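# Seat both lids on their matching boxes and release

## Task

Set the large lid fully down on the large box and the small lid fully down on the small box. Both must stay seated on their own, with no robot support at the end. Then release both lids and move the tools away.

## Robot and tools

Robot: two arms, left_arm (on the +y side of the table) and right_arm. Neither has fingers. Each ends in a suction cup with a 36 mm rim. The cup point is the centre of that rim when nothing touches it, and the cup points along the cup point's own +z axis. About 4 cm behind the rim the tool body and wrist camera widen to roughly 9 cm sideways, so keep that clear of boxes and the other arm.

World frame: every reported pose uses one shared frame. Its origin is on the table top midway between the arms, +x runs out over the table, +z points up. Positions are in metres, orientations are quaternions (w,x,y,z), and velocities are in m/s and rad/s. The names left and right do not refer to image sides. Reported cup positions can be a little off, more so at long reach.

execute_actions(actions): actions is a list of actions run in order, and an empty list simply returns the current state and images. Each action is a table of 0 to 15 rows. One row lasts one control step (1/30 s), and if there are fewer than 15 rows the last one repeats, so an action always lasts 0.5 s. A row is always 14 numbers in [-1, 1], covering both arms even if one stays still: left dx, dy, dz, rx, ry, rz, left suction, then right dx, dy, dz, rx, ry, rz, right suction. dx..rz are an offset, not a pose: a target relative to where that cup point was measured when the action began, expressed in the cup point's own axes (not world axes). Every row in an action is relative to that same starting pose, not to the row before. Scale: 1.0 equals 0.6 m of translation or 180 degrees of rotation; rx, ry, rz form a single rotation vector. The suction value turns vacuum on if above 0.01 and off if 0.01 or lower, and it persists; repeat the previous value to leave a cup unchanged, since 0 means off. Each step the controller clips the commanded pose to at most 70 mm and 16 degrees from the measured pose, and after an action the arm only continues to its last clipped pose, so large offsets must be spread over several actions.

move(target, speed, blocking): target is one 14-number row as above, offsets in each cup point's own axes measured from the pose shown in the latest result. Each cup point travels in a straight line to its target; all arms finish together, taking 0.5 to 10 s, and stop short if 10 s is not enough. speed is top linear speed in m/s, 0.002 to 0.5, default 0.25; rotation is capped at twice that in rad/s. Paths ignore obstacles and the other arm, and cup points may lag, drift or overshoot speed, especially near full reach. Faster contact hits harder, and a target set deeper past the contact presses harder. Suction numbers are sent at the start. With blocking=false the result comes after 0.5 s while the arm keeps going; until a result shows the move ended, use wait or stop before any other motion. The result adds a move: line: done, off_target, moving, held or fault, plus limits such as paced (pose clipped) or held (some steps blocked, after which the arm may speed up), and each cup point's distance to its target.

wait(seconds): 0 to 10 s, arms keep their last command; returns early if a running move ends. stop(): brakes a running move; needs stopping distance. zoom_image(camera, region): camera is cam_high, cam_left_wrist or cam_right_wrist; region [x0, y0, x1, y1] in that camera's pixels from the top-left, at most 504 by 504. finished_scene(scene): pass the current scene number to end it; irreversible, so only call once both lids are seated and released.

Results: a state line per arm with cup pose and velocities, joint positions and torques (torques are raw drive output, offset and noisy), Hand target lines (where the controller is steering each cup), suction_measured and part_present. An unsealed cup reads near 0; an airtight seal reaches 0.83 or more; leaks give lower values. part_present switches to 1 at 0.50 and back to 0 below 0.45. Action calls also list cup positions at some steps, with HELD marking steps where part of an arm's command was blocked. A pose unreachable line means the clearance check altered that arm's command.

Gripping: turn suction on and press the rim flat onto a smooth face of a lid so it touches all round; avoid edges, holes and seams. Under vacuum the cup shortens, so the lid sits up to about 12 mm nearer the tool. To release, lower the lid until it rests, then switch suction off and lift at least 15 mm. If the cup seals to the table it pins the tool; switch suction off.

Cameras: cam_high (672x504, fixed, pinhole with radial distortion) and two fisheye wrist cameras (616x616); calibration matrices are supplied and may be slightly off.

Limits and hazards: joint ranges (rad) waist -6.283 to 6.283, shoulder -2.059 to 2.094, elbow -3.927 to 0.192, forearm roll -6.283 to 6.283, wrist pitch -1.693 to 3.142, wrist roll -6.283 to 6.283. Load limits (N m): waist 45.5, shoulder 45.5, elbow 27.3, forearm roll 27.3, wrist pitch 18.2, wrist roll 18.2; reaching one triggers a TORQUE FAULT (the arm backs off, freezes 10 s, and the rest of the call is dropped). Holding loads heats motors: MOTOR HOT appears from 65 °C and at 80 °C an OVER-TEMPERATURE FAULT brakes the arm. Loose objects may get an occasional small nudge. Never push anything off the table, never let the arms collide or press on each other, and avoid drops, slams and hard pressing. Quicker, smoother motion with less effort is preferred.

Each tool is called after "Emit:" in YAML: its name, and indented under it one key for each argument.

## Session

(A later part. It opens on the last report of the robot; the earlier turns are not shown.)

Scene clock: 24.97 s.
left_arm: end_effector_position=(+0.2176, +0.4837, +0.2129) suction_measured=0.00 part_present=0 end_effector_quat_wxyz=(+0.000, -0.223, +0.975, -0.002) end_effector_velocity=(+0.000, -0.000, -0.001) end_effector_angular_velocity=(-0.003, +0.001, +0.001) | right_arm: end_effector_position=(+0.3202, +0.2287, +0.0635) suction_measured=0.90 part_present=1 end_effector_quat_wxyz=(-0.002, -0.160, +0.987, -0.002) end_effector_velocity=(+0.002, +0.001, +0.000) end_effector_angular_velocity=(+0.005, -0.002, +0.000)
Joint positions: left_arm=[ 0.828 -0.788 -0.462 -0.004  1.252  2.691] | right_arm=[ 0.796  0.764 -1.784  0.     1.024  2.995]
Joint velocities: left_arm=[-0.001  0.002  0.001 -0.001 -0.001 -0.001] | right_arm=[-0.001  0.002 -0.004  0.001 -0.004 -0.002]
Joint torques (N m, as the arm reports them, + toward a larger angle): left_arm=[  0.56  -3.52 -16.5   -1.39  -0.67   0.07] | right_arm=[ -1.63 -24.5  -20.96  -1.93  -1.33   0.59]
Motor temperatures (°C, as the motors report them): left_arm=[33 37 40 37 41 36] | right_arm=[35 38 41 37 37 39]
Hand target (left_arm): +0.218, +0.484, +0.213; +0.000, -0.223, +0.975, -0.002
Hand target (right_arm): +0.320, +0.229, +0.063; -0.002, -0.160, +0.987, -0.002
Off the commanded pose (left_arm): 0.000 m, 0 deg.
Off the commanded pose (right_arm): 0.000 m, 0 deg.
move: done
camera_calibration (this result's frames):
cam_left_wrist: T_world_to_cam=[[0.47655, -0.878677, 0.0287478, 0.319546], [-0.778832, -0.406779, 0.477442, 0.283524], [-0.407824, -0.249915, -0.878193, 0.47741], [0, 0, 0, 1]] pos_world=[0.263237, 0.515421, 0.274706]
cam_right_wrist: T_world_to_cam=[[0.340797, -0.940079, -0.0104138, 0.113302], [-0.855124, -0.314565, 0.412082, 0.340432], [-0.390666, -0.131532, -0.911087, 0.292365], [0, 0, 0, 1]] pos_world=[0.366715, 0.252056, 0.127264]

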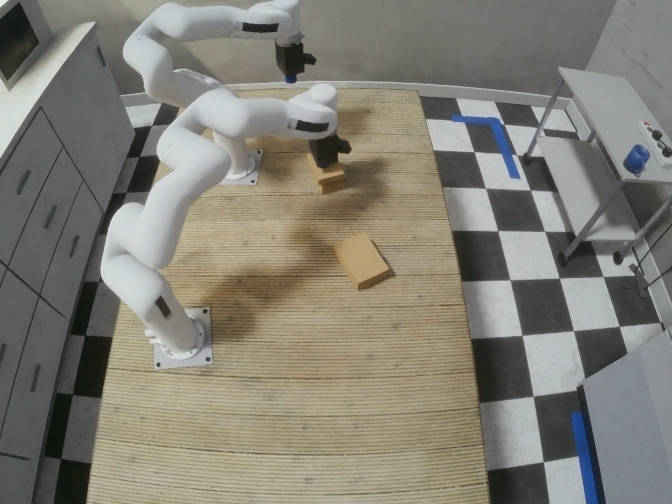

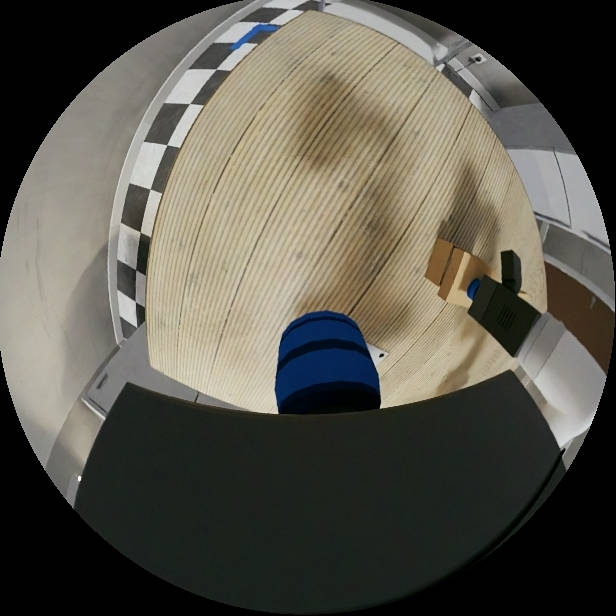

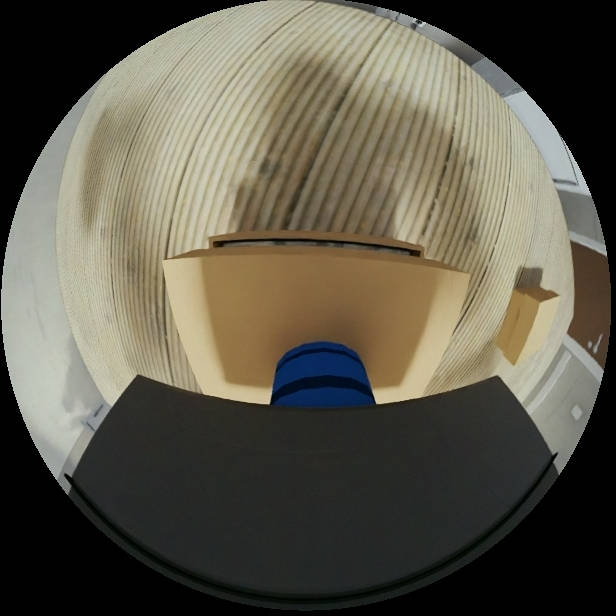

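Emit:
move:
  target: [0,0,0,0,0,0,0,-0.015,0.001,0.003,0,0,0,1]
  speed: 0.03

Emit:
move:
  target: [0,0,0,0,0,0,0,0,0,0.024,0,0,0,1]
  speed: 0.012

Scene clock: 26.33 s.
left_arm: end_effector_position=(+0.2176, +0.4837, +0.2129) suction_measured=0.00 part_present=0 end_effector_quat_wxyz=(+0.000, -0.223, +0.975, -0.002) end_effector_velocity=(-0.000, +0.000, -0.000) end_effector_angular_velocity=(-0.001, +0.001, -0.001) | right_arm: end_effector_position=(+0.3284, +0.2321, +0.0617) suction_measured=0.90 part_present=1 end_effector_quat_wxyz=(-0.002, -0.160, +0.987, -0.002) end_effector_velocity=(+0.000, +0.002, +0.001) end_effector_angular_velocity=(+0.002, -0.001, +0.003)
Joint positions: left_arm=[ 0.828 -0.788 -0.462 -0.004  1.252  2.691] | right_arm=[ 0.789  0.797 -1.835  0.     1.042  2.988]
Joint velocities: left_arm=[ 0.001  0.001  0.    -0.     0.     0.002] | right_arm=[ 0.002  0.004 -0.01   0.     0.004 -0.001]
Joint torques (N m, as the arm reports them, + toward a larger angle): left_arm=[  0.35  -3.7  -16.58  -1.11  -0.82   0.02] | right_arm=[ -1.54 -24.97 -21.05  -1.92  -1.3    0.64]
Motor temperatures (°C, as the motors report them): left_arm=[33 37 41 37 41 36] | right_arm=[35 39 41 37 37 39]
Hand target (left_arm): +0.218, +0.484, +0.213; +0.000, -0.223, +0.975, -0.002
Hand target (right_arm): +0.329, +0.232, +0.062; -0.002, -0.160, +0.987, -0.002
Off the commanded pose (left_arm): 0.000 m, 0 deg.
Off the commanded pose (right_arm): 0.000 m, 0 deg.
move: done
camera_calibration (this result's frames):
cam_left_wrist: T_world_to_cam=[[0.47655, -0.878677, 0.0287478, 0.319546], [-0.778832, -0.406779, 0.477442, 0.283524], [-0.407824, -0.249915, -0.878193, 0.47741], [0, 0, 0, 1]] pos_world=[0.263237, 0.515421, 0.274706]
cam_right_wrist: T_world_to_cam=[[0.340806, -0.940075, -0.0104887, 0.113639], [-0.855122, -0.314605, 0.412056, 0.349276], [-0.390663, -0.131462, -0.911098, 0.294374], [0, 0, 0, 1]] pos_world=[0.374945, 0.255413, 0.125475]

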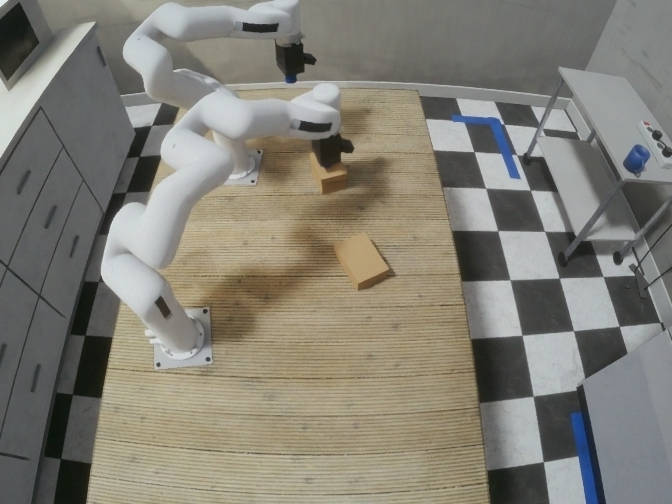

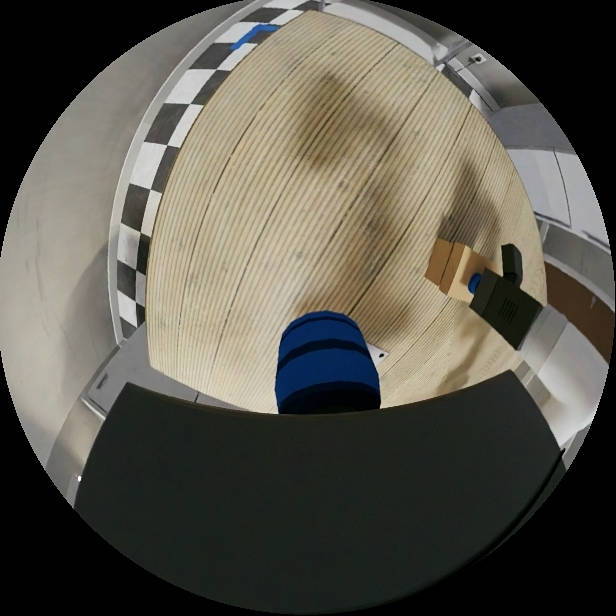

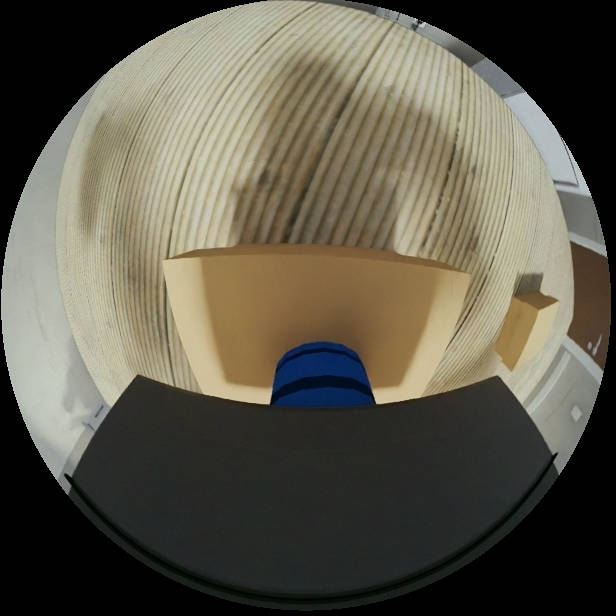

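Scene clock: 27.77 s.
left_arm: end_effector_position=(+0.2176, +0.4837, +0.2129) suction_measured=0.00 part_present=0 end_effector_quat_wxyz=(+0.000, -0.223, +0.975, -0.002) end_effector_velocity=(-0.000, -0.000, -0.000) end_effector_angular_velocity=(-0.001, +0.002, +0.001) | right_arm: end_effector_position=(+0.3284, +0.2320, +0.0474) suction_measured=0.90 part_present=1 end_effector_quat_wxyz=(-0.002, -0.160, +0.987, -0.002) end_effector_velocity=(+0.000, +0.000, -0.001) end_effector_angular_velocity=(+0.001, -0.001, +0.000)
Joint positions: left_arm=[ 0.828 -0.788 -0.462 -0.004  1.252  2.691] | right_arm=[ 0.789  0.817 -1.827  0.     1.014  2.988]
Joint velocities: left_arm=[ 0.     0.001  0.     0.001  0.001 -0.001] | right_arm=[ 0.     0.002  0.    -0.    -0.004  0.   ]
Joint torques (N m, as the arm reports them, + toward a larger angle): left_arm=[  0.46  -3.69 -16.6   -0.95  -0.75  -0.02] | right_arm=[ -1.61 -25.09 -21.24  -1.97  -1.24   0.58]
Motor temperatures (°C, as the motors report them): left_arm=[33 37 41 37 41 36] | right_arm=[35 39 41 37 37 39]
Hand target (left_arm): +0.218, +0.484, +0.213; +0.000, -0.223, +0.975, -0.002
Hand target (right_arm): +0.328, +0.232, +0.047; -0.002, -0.160, +0.987, -0.002
Off the commanded pose (left_arm): 0.000 m, 0 deg.
Off the commanded pose (right_arm): 0.000 m, 0 deg.
move: done
camera_calibration (this result's frames):
cam_left_wrist: T_world_to_cam=[[0.47655, -0.878677, 0.0287478, 0.319546], [-0.778832, -0.406779, 0.477442, 0.283524], [-0.407824, -0.249915, -0.878193, 0.47741], [0, 0, 0, 1]] pos_world=[0.263237, 0.515421, 0.274706]
cam_right_wrist: T_world_to_cam=[[0.34078, -0.940086, -0.0103985, 0.11345], [-0.855098, -0.314531, 0.412161, 0.3551], [-0.390738, -0.131565, -0.911052, 0.281373], [0, 0, 0, 1]] pos_world=[0.374927, 0.255361, 0.111167]

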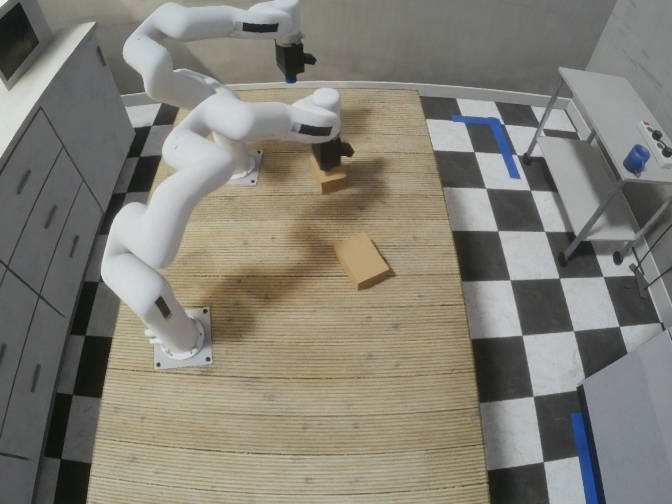

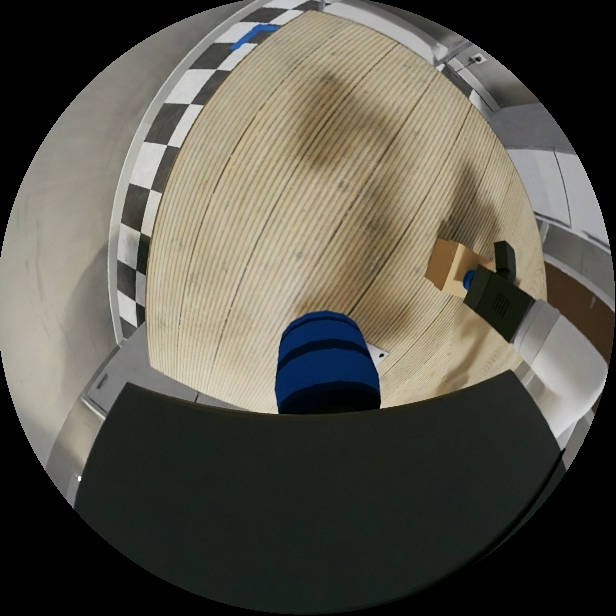

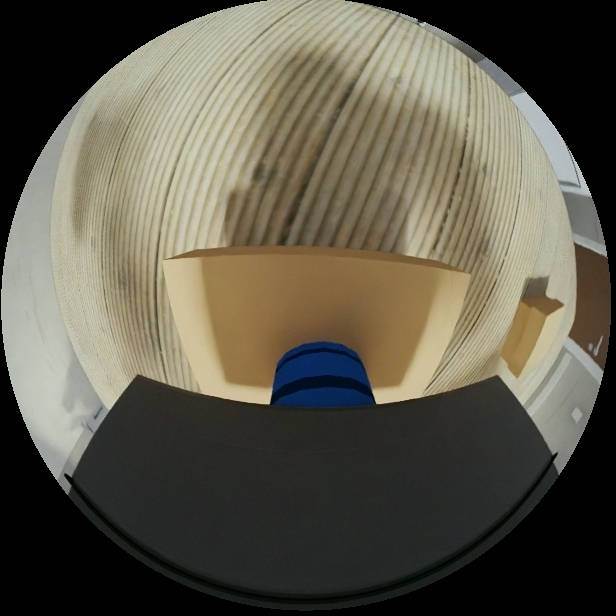

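Emit:
move:
  target: [0,0,0,0,0,0,0,0,0,0.0225,0,0,0,1]
  speed: 0.012

Scene clock: 29.33 s.
left_arm: end_effector_position=(+0.2176, +0.4837, +0.2129) suction_measured=0.00 part_present=0 end_effector_quat_wxyz=(+0.000, -0.223, +0.975, -0.002) end_effector_velocity=(+0.000, -0.000, +0.000) end_effector_angular_velocity=(-0.000, -0.002, +0.000) | right_arm: end_effector_position=(+0.3283, +0.2319, +0.0340) suction_measured=0.90 part_present=1 end_effector_quat_wxyz=(-0.002, -0.160, +0.987, -0.002) end_effector_velocity=(+0.001, +0.001, +0.000) end_effector_angular_velocity=(+0.004, -0.004, +0.001)
Joint positions: left_arm=[ 0.828 -0.788 -0.462 -0.004  1.252  2.691] | right_arm=[ 0.789  0.838 -1.821  0.     0.989  2.988]
Joint velocities: left_arm=[-0.    -0.001 -0.001 -0.001  0.    -0.   ] | right_arm=[ 0.     0.    -0.001 -0.001 -0.005 -0.   ]
Joint torques (N m, as the arm reports them, + toward a larger angle): left_arm=[  0.83  -3.45 -16.86  -0.89  -0.67   0.04] | right_arm=[ -1.62 -25.16 -21.    -1.82  -1.3    0.6 ]
Motor temperatures (°C, as the motors report them): left_arm=[33 37 41 37 41 36] | right_arm=[35 39 41 37 37 39]
Hand target (left_arm): +0.218, +0.484, +0.213; +0.000, -0.223, +0.975, -0.002
Hand target (right_arm): +0.328, +0.232, +0.034; -0.002, -0.160, +0.987, -0.002
Off the commanded pose (left_arm): 0.000 m, 0 deg.
Off the commanded pose (right_arm): 0.000 m, 0 deg.
move: done
camera_calibration (this result's frames):
cam_left_wrist: T_world_to_cam=[[0.47655, -0.878677, 0.0287477, 0.319546], [-0.778832, -0.406779, 0.477442, 0.283524], [-0.407824, -0.249915, -0.878193, 0.47741], [0, 0, 0, 1]] pos_world=[0.263237, 0.515421, 0.274706]
cam_right_wrist: T_world_to_cam=[[0.340774, -0.940089, -0.0102929, 0.113267], [-0.855057, -0.314465, 0.412298, 0.360537], [-0.390833, -0.131699, -0.910991, 0.269193], [0, 0, 0, 1]] pos_world=[0.374891, 0.25531, 0.0977497]

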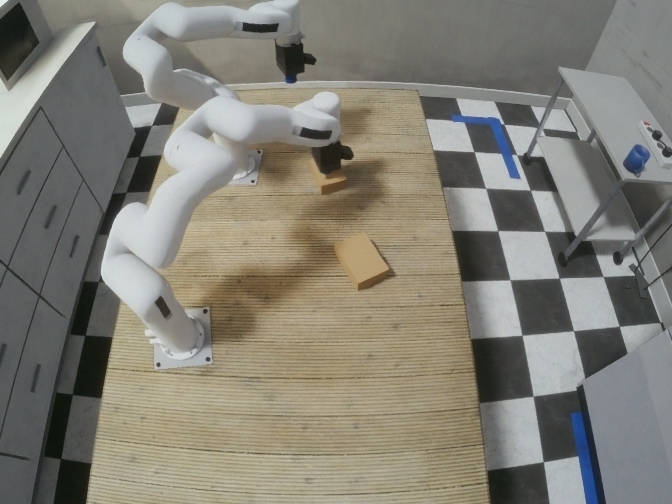

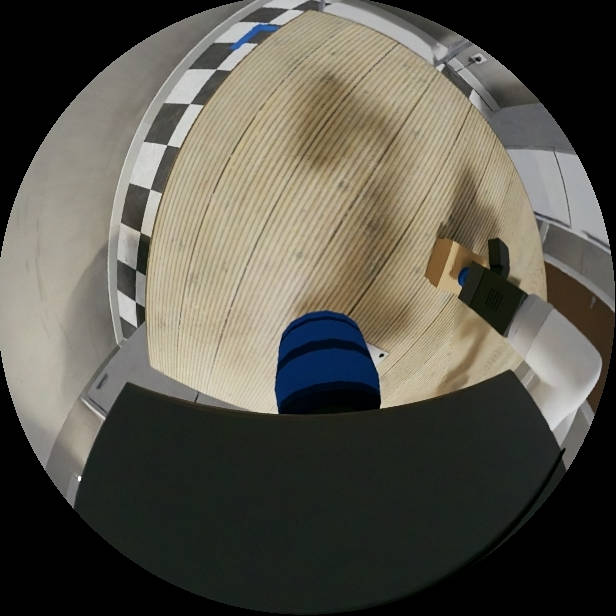

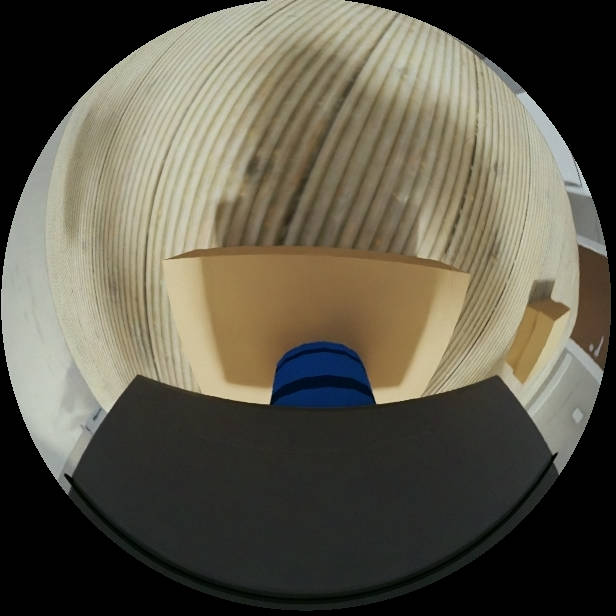

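Emit:
move:
  target: [0,0,0,0,0,0,0,0,0,0.003,0,0,0,1]
  speed: 0.005

Scene clock: 30.10 s.
left_arm: end_effector_position=(+0.2176, +0.4837, +0.2129) suction_measured=0.00 part_present=0 end_effector_quat_wxyz=(+0.000, -0.223, +0.975, -0.002) end_effector_velocity=(-0.001, -0.000, -0.001) end_effector_angular_velocity=(-0.003, +0.003, +0.000) | right_arm: end_effector_position=(+0.3287, +0.2324, +0.0332) suction_measured=0.90 part_present=1 end_effector_quat_wxyz=(-0.001, -0.160, +0.987, -0.001) end_effector_velocity=(-0.000, -0.000, -0.001) end_effector_angular_velocity=(-0.001, +0.001, -0.000)
Joint positions: left_arm=[ 0.828 -0.788 -0.462 -0.004  1.252  2.691] | right_arm=[ 0.789  0.839 -1.821  0.     0.986  2.988]
Joint velocities: left_arm=[0.001 0.002 0.002 0.    0.    0.001] | right_arm=[-0.     0.002  0.     0.    -0.001 -0.   ]
Joint torques (N m, as the arm reports them, + toward a larger angle): left_arm=[  0.19  -3.67 -16.55  -1.15  -0.75  -0.03] | right_arm=[ -1.43 -22.44 -18.41  -1.84  -1.26   0.57]
Motor temperatures (°C, as the motors report them): left_arm=[33 37 41 37 41 36] | right_arm=[35 39 41 37 37 39]
Hand target (left_arm): +0.218, +0.484, +0.213; +0.000, -0.223, +0.975, -0.002
Hand target (right_arm): +0.328, +0.232, +0.032; -0.002, -0.160, +0.987, -0.002
Off the commanded pose (left_arm): 0.000 m, 0 deg.
Off the commanded pose (right_arm): 0.001 m, 0 deg.
move: done
camera_calibration (this result's frames):
cam_left_wrist: T_world_to_cam=[[0.47655, -0.878677, 0.0287477, 0.319546], [-0.778832, -0.406779, 0.477442, 0.283524], [-0.407824, -0.249915, -0.878193, 0.47741], [0, 0, 0, 1]] pos_world=[0.263237, 0.515421, 0.274706]
cam_right_wrist: T_world_to_cam=[[0.340774, -0.940077, -0.0113491, 0.113602], [-0.855507, -0.315078, 0.410894, 0.361604], [-0.389848, -0.130313, -0.911613, 0.268075], [0, 0, 0, 1]] pos_world=[0.375151, 0.255662, 0.0970893]

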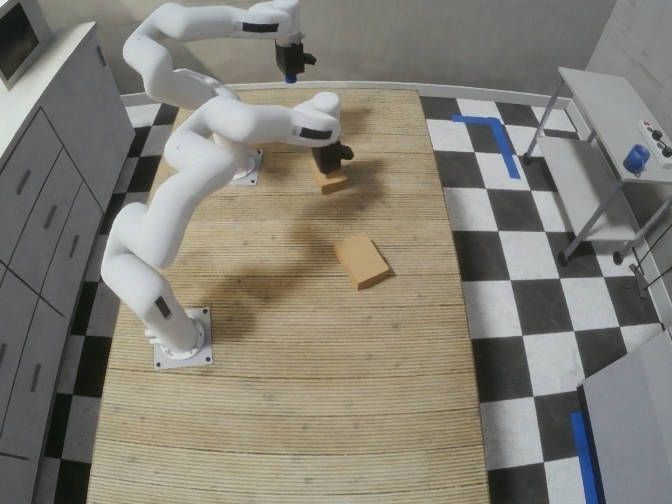

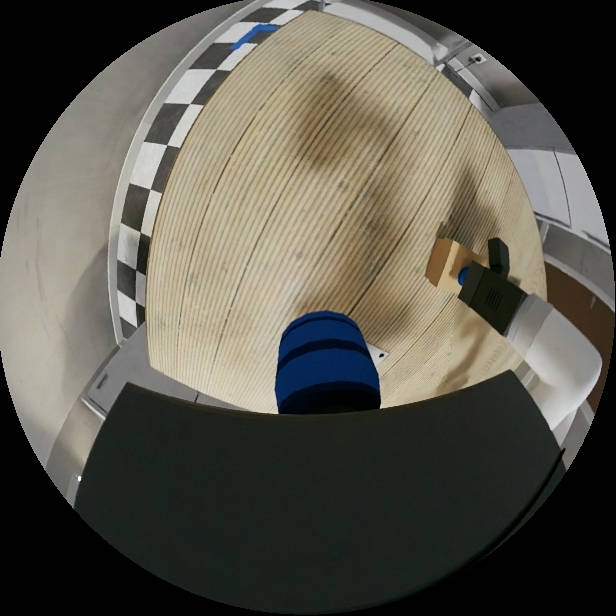

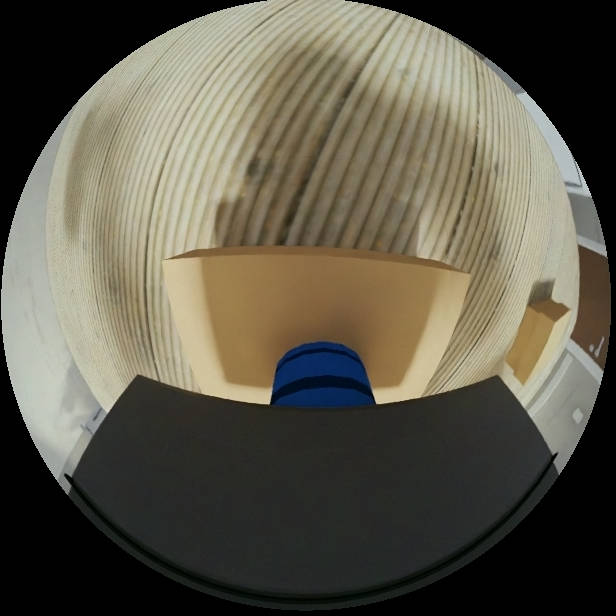

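Seated. Release and retreat.

Emit:
execute_actions:
  actions:
    - [[0,0,0,0,0,0,0,0,0,-0.002,0,0,0,0]]

Emit:
move:
  target: [0,0,0,0,0,0,0,0,0,-0.06,0,0,0,0]
  speed: 0.1

Emit:
move:
  target: [0,0,0,0,0,0,0,0.15,-0.12,-0.16,0,0,0,0]
  speed: 0.2

Scene clock: 32.07 s.
left_arm: end_effector_position=(+0.2176, +0.4837, +0.2129) suction_measured=0.00 part_present=0 end_effector_quat_wxyz=(+0.000, -0.223, +0.975, -0.002) end_effector_velocity=(+0.000, -0.000, +0.000) end_effector_angular_velocity=(+0.000, -0.001, -0.000) | right_arm: end_effector_position=(+0.3287, +0.2324, +0.0344) suction_measured=0.00 part_present=0 end_effector_quat_wxyz=(-0.001, -0.160, +0.987, -0.001) end_effector_velocity=(-0.001, +0.000, +0.000) end_effector_angular_velocity=(-0.001, -0.000, -0.000)
Joint positions: left_arm=[ 0.828 -0.788 -0.462 -0.004  1.252  2.691] | right_arm=[ 0.789  0.838 -1.822  0.     0.988  2.988]
Joint velocities: left_arm=[-0.001  0.001 -0.001 -0.     0.    -0.001] | right_arm=[ 0.001 -0.001  0.    -0.001  0.001  0.001]
Joint torques (N m, as the arm reports them, + toward a larger angle): left_arm=[ -0.02  -3.66 -16.44  -1.11  -0.72  -0.07] | right_arm=[ -1.6  -18.13 -13.97  -1.92  -0.86   0.61]
Motor temperatures (°C, as the motors report them): left_arm=[33 37 41 37 41 36] | right_arm=[35 39 41 37 37 39]
Hand target (left_arm): +0.218, +0.484, +0.213; +0.000, -0.223, +0.975, -0.002
Hand target (right_arm): +0.329, +0.232, +0.034; -0.001, -0.160, +0.987, -0.001
Off the commanded pose (left_arm): 0.000 m, 0 deg.
Off the commanded pose (right_arm): 0.000 m, 0 deg.
Step readings (end_effector_position):
0: left_arm (+0.2176, +0.4837, +0.2129) | right_arm (+0.3285, +0.2321, +0.0326)
1: left_arm (+0.2176, +0.4837, +0.2129) | right_arm (+0.3285, +0.2321, +0.0326)
2: left_arm (+0.2176, +0.4837, +0.2129) | right_arm (+0.3285, +0.2321, +0.0328)
4: left_arm (+0.2176, +0.4837, +0.2129) | right_arm (+0.3285, +0.2322, +0.0331)
8: left_arm (+0.2176, +0.4837, +0.2129) | right_arm (+0.3287, +0.2325, +0.0343)
15: end_effector_position above
camera_calibration (this result's frames):
cam_left_wrist: T_world_to_cam=[[0.47655, -0.878677, 0.0287477, 0.319546], [-0.778832, -0.406779, 0.477443, 0.283524], [-0.407824, -0.249915, -0.878193, 0.47741], [0, 0, 0, 1]] pos_world=[0.263237, 0.515421, 0.274706]
cam_right_wrist: T_world_to_cam=[[0.34078, -0.940074, -0.0113737, 0.113624], [-0.855513, -0.315097, 0.410866, 0.361151], [-0.389828, -0.130284, -0.911625, 0.269105], [0, 0, 0, 1]] pos_world=[0.375154, 0.255673, 0.0982308]

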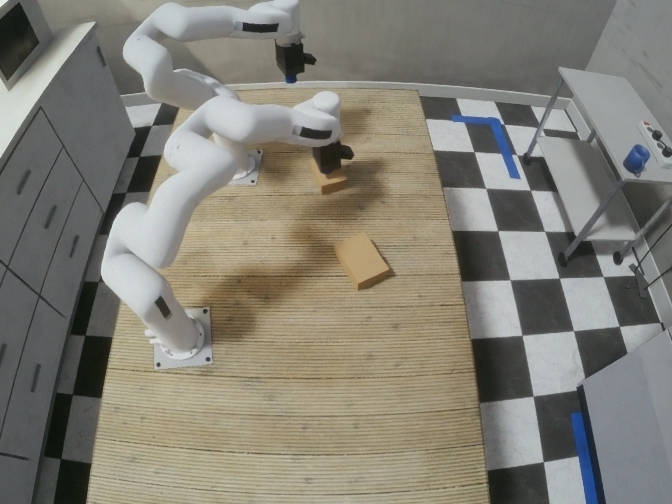

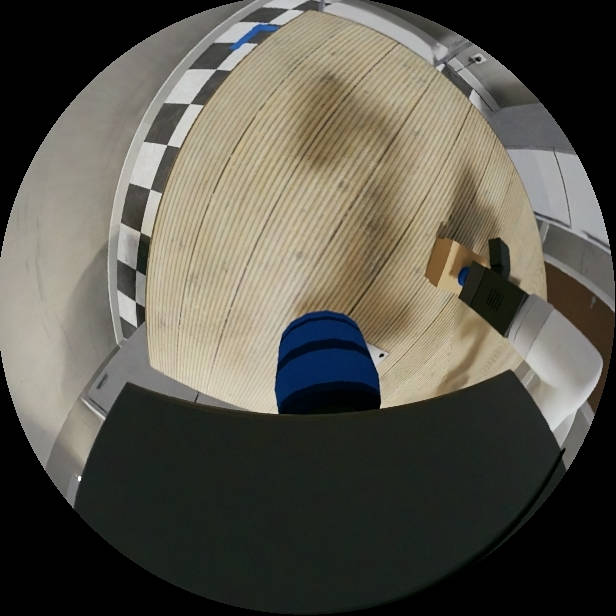

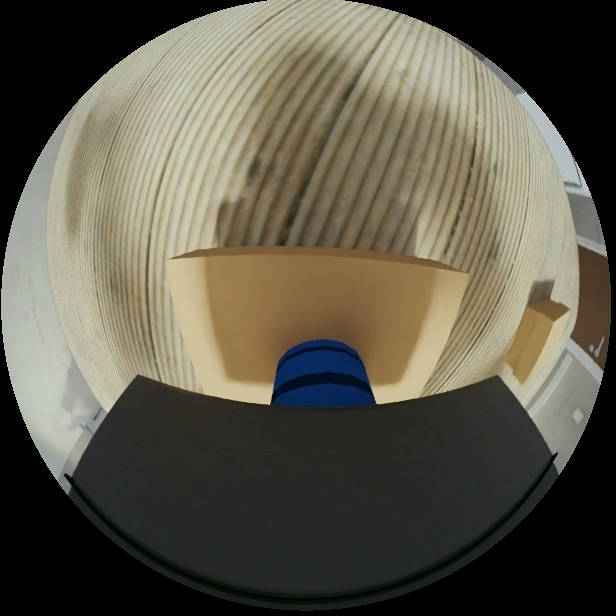

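Scene clock: 32.90 s.
left_arm: end_effector_position=(+0.2176, +0.4837, +0.2129) suction_measured=0.00 part_present=0 end_effector_quat_wxyz=(+0.000, -0.223, +0.975, -0.002) end_effector_velocity=(-0.000, -0.000, -0.000) end_effector_angular_velocity=(-0.000, +0.001, -0.001) | right_arm: end_effector_position=(+0.3284, +0.2320, +0.0694) suction_measured=0.00 part_present=0 end_effector_quat_wxyz=(-0.002, -0.160, +0.987, -0.002) end_effector_velocity=(+0.001, +0.000, +0.003) end_effector_angular_velocity=(+0.002, -0.001, -0.003)
Joint positions: left_arm=[ 0.828 -0.788 -0.462 -0.004  1.252  2.691] | right_arm=[ 0.789  0.787 -1.84   0.     1.058  2.988]
Joint velocities: left_arm=[-0.001  0.001  0.     0.001  0.    -0.001] | right_arm=[-0.    -0.003 -0.003  0.     0.004  0.002]
Joint torques (N m, as the arm reports them, + toward a larger angle): left_arm=[  0.77  -4.39 -16.51  -1.34  -0.67  -0.15] | right_arm=[ -1.71 -24.97 -21.21  -1.9   -1.35   0.6 ]
Motor temperatures (°C, as the motors report them): left_arm=[33 36 41 37 41 36] | right_arm=[35 39 41 37 37 39]
Hand target (left_arm): +0.218, +0.484, +0.213; +0.000, -0.223, +0.975, -0.002
Hand target (right_arm): +0.329, +0.232, +0.070; -0.001, -0.160, +0.987, -0.001
Off the commanded pose (left_arm): 0.000 m, 0 deg.
Off the commanded pose (right_arm): 0.001 m, 0 deg.
move: done
camera_calibration (this result's frames):
cam_left_wrist: T_world_to_cam=[[0.47655, -0.878677, 0.0287478, 0.319546], [-0.778832, -0.406778, 0.477443, 0.283524], [-0.407824, -0.249915, -0.878193, 0.47741], [0, 0, 0, 1]] pos_world=[0.263237, 0.515421, 0.274706]
cam_right_wrist: T_world_to_cam=[[0.340779, -0.940085, -0.0104898, 0.113717], [-0.855131, -0.314581, 0.412056, 0.346117], [-0.390668, -0.13145, -0.911098, 0.301372], [0, 0, 0, 1]] pos_world=[0.374959, 0.255401, 0.133152]

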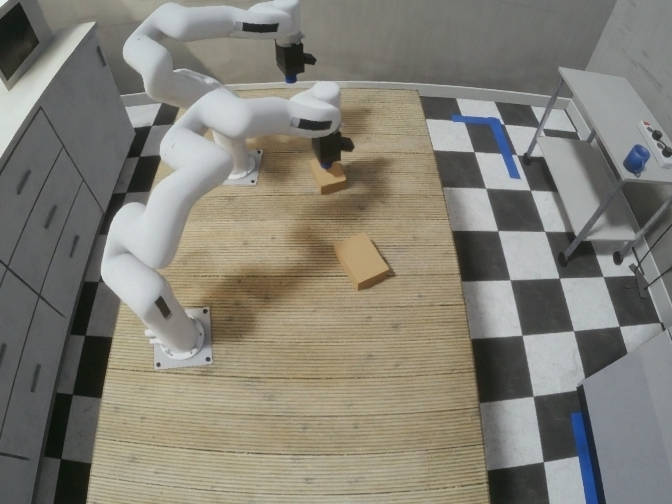

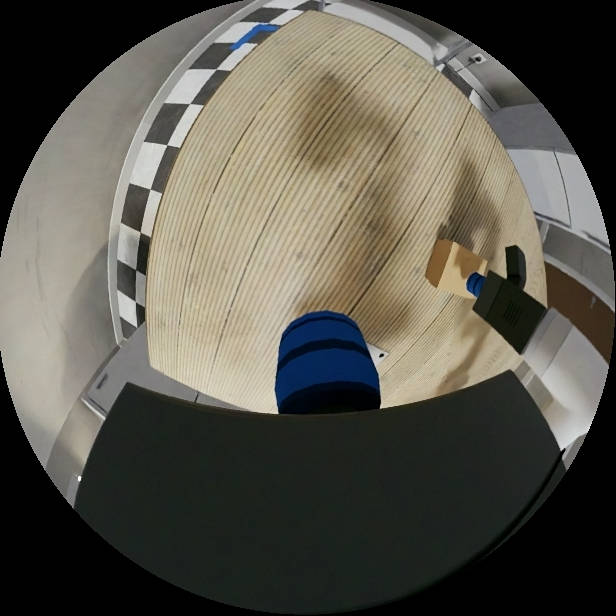

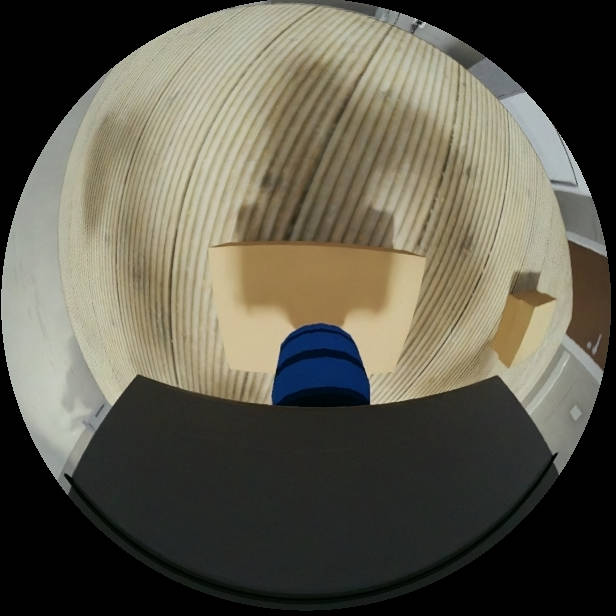

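Scene clock: 34.20 s.
left_arm: end_effector_position=(+0.2176, +0.4837, +0.2129) suction_measured=0.00 part_present=0 end_effector_quat_wxyz=(+0.000, -0.223, +0.975, -0.002) end_effector_velocity=(-0.000, +0.000, +0.000) end_effector_angular_velocity=(+0.001, -0.002, +0.000) | right_arm: end_effector_position=(+0.2656, +0.1354, +0.1648) suction_measured=0.00 part_present=0 end_effector_quat_wxyz=(-0.002, -0.160, +0.987, -0.002) end_effector_velocity=(-0.000, -0.000, +0.004) end_effector_angular_velocity=(+0.006, -0.003, -0.001)
Joint positions: left_arm=[ 0.828 -0.788 -0.462 -0.004  1.252  2.691] | right_arm=[ 0.78   0.262 -1.307  0.     1.051  2.979]
Joint velocities: left_arm=[ 0.001 -0.002  0.    -0.    -0.001  0.001] | right_arm=[ 0.    -0.01   0.004  0.001 -0.001  0.001]
Joint torques (N m, as the arm reports them, + toward a larger angle): left_arm=[  0.49  -3.27 -16.56  -1.07  -0.73  -0.11] | right_arm=[ -1.59 -18.47 -21.1   -1.88  -1.25   0.56]
Motor temperatures (°C, as the motors report them): left_arm=[33 36 42 37 41 36] | right_arm=[35 39 41 37 37 39]
Hand target (left_arm): +0.218, +0.484, +0.213; +0.000, -0.223, +0.975, -0.002
Hand target (right_arm): +0.266, +0.135, +0.165; -0.002, -0.160, +0.987, -0.002
Off the commanded pose (left_arm): 0.000 m, 0 deg.
Off the commanded pose (right_arm): 0.001 m, 0 deg.
move: done
camera_calibration (this result's frames):
cam_left_wrist: T_world_to_cam=[[0.47655, -0.878677, 0.0287476, 0.319546], [-0.778832, -0.406778, 0.477443, 0.283524], [-0.407824, -0.249915, -0.878193, 0.47741], [0, 0, 0, 1]] pos_world=[0.263237, 0.515421, 0.274706]
cam_right_wrist: T_world_to_cam=[[0.340779, -0.94009, -0.00998071, 0.0452309], [-0.85487, -0.31427, 0.412833, 0.222449], [-0.391237, -0.132153, -0.910752, 0.351298], [0, 0, 0, 1]] pos_world=[0.312192, 0.158855, 0.228563]

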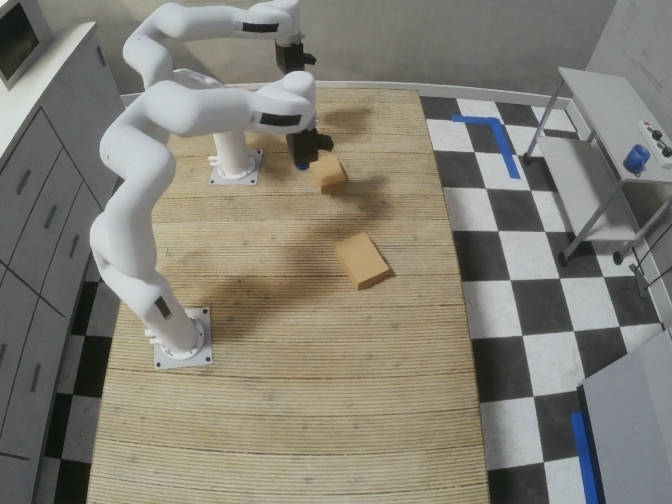

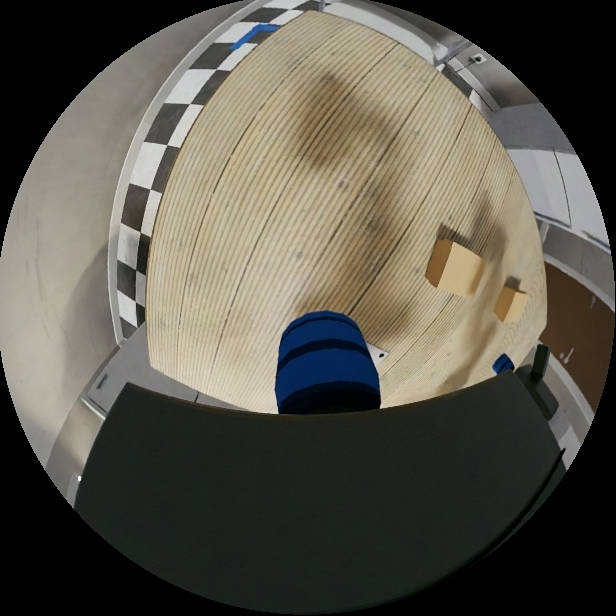

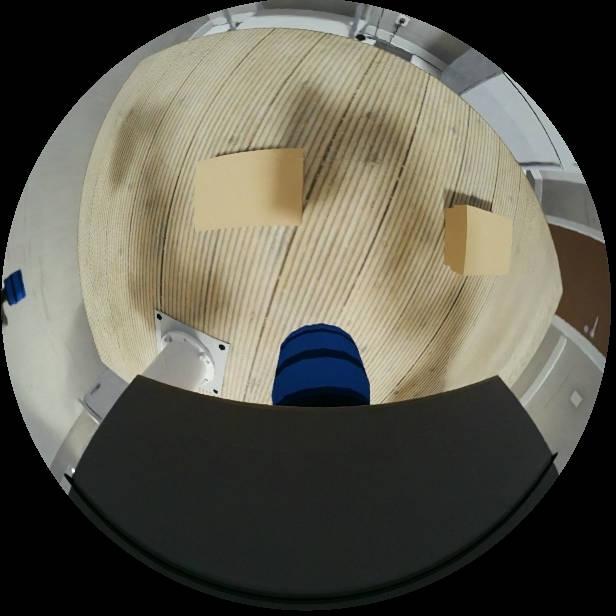

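Emit:
finished_scene:
  scene: 2

The scene is finished: the task was done.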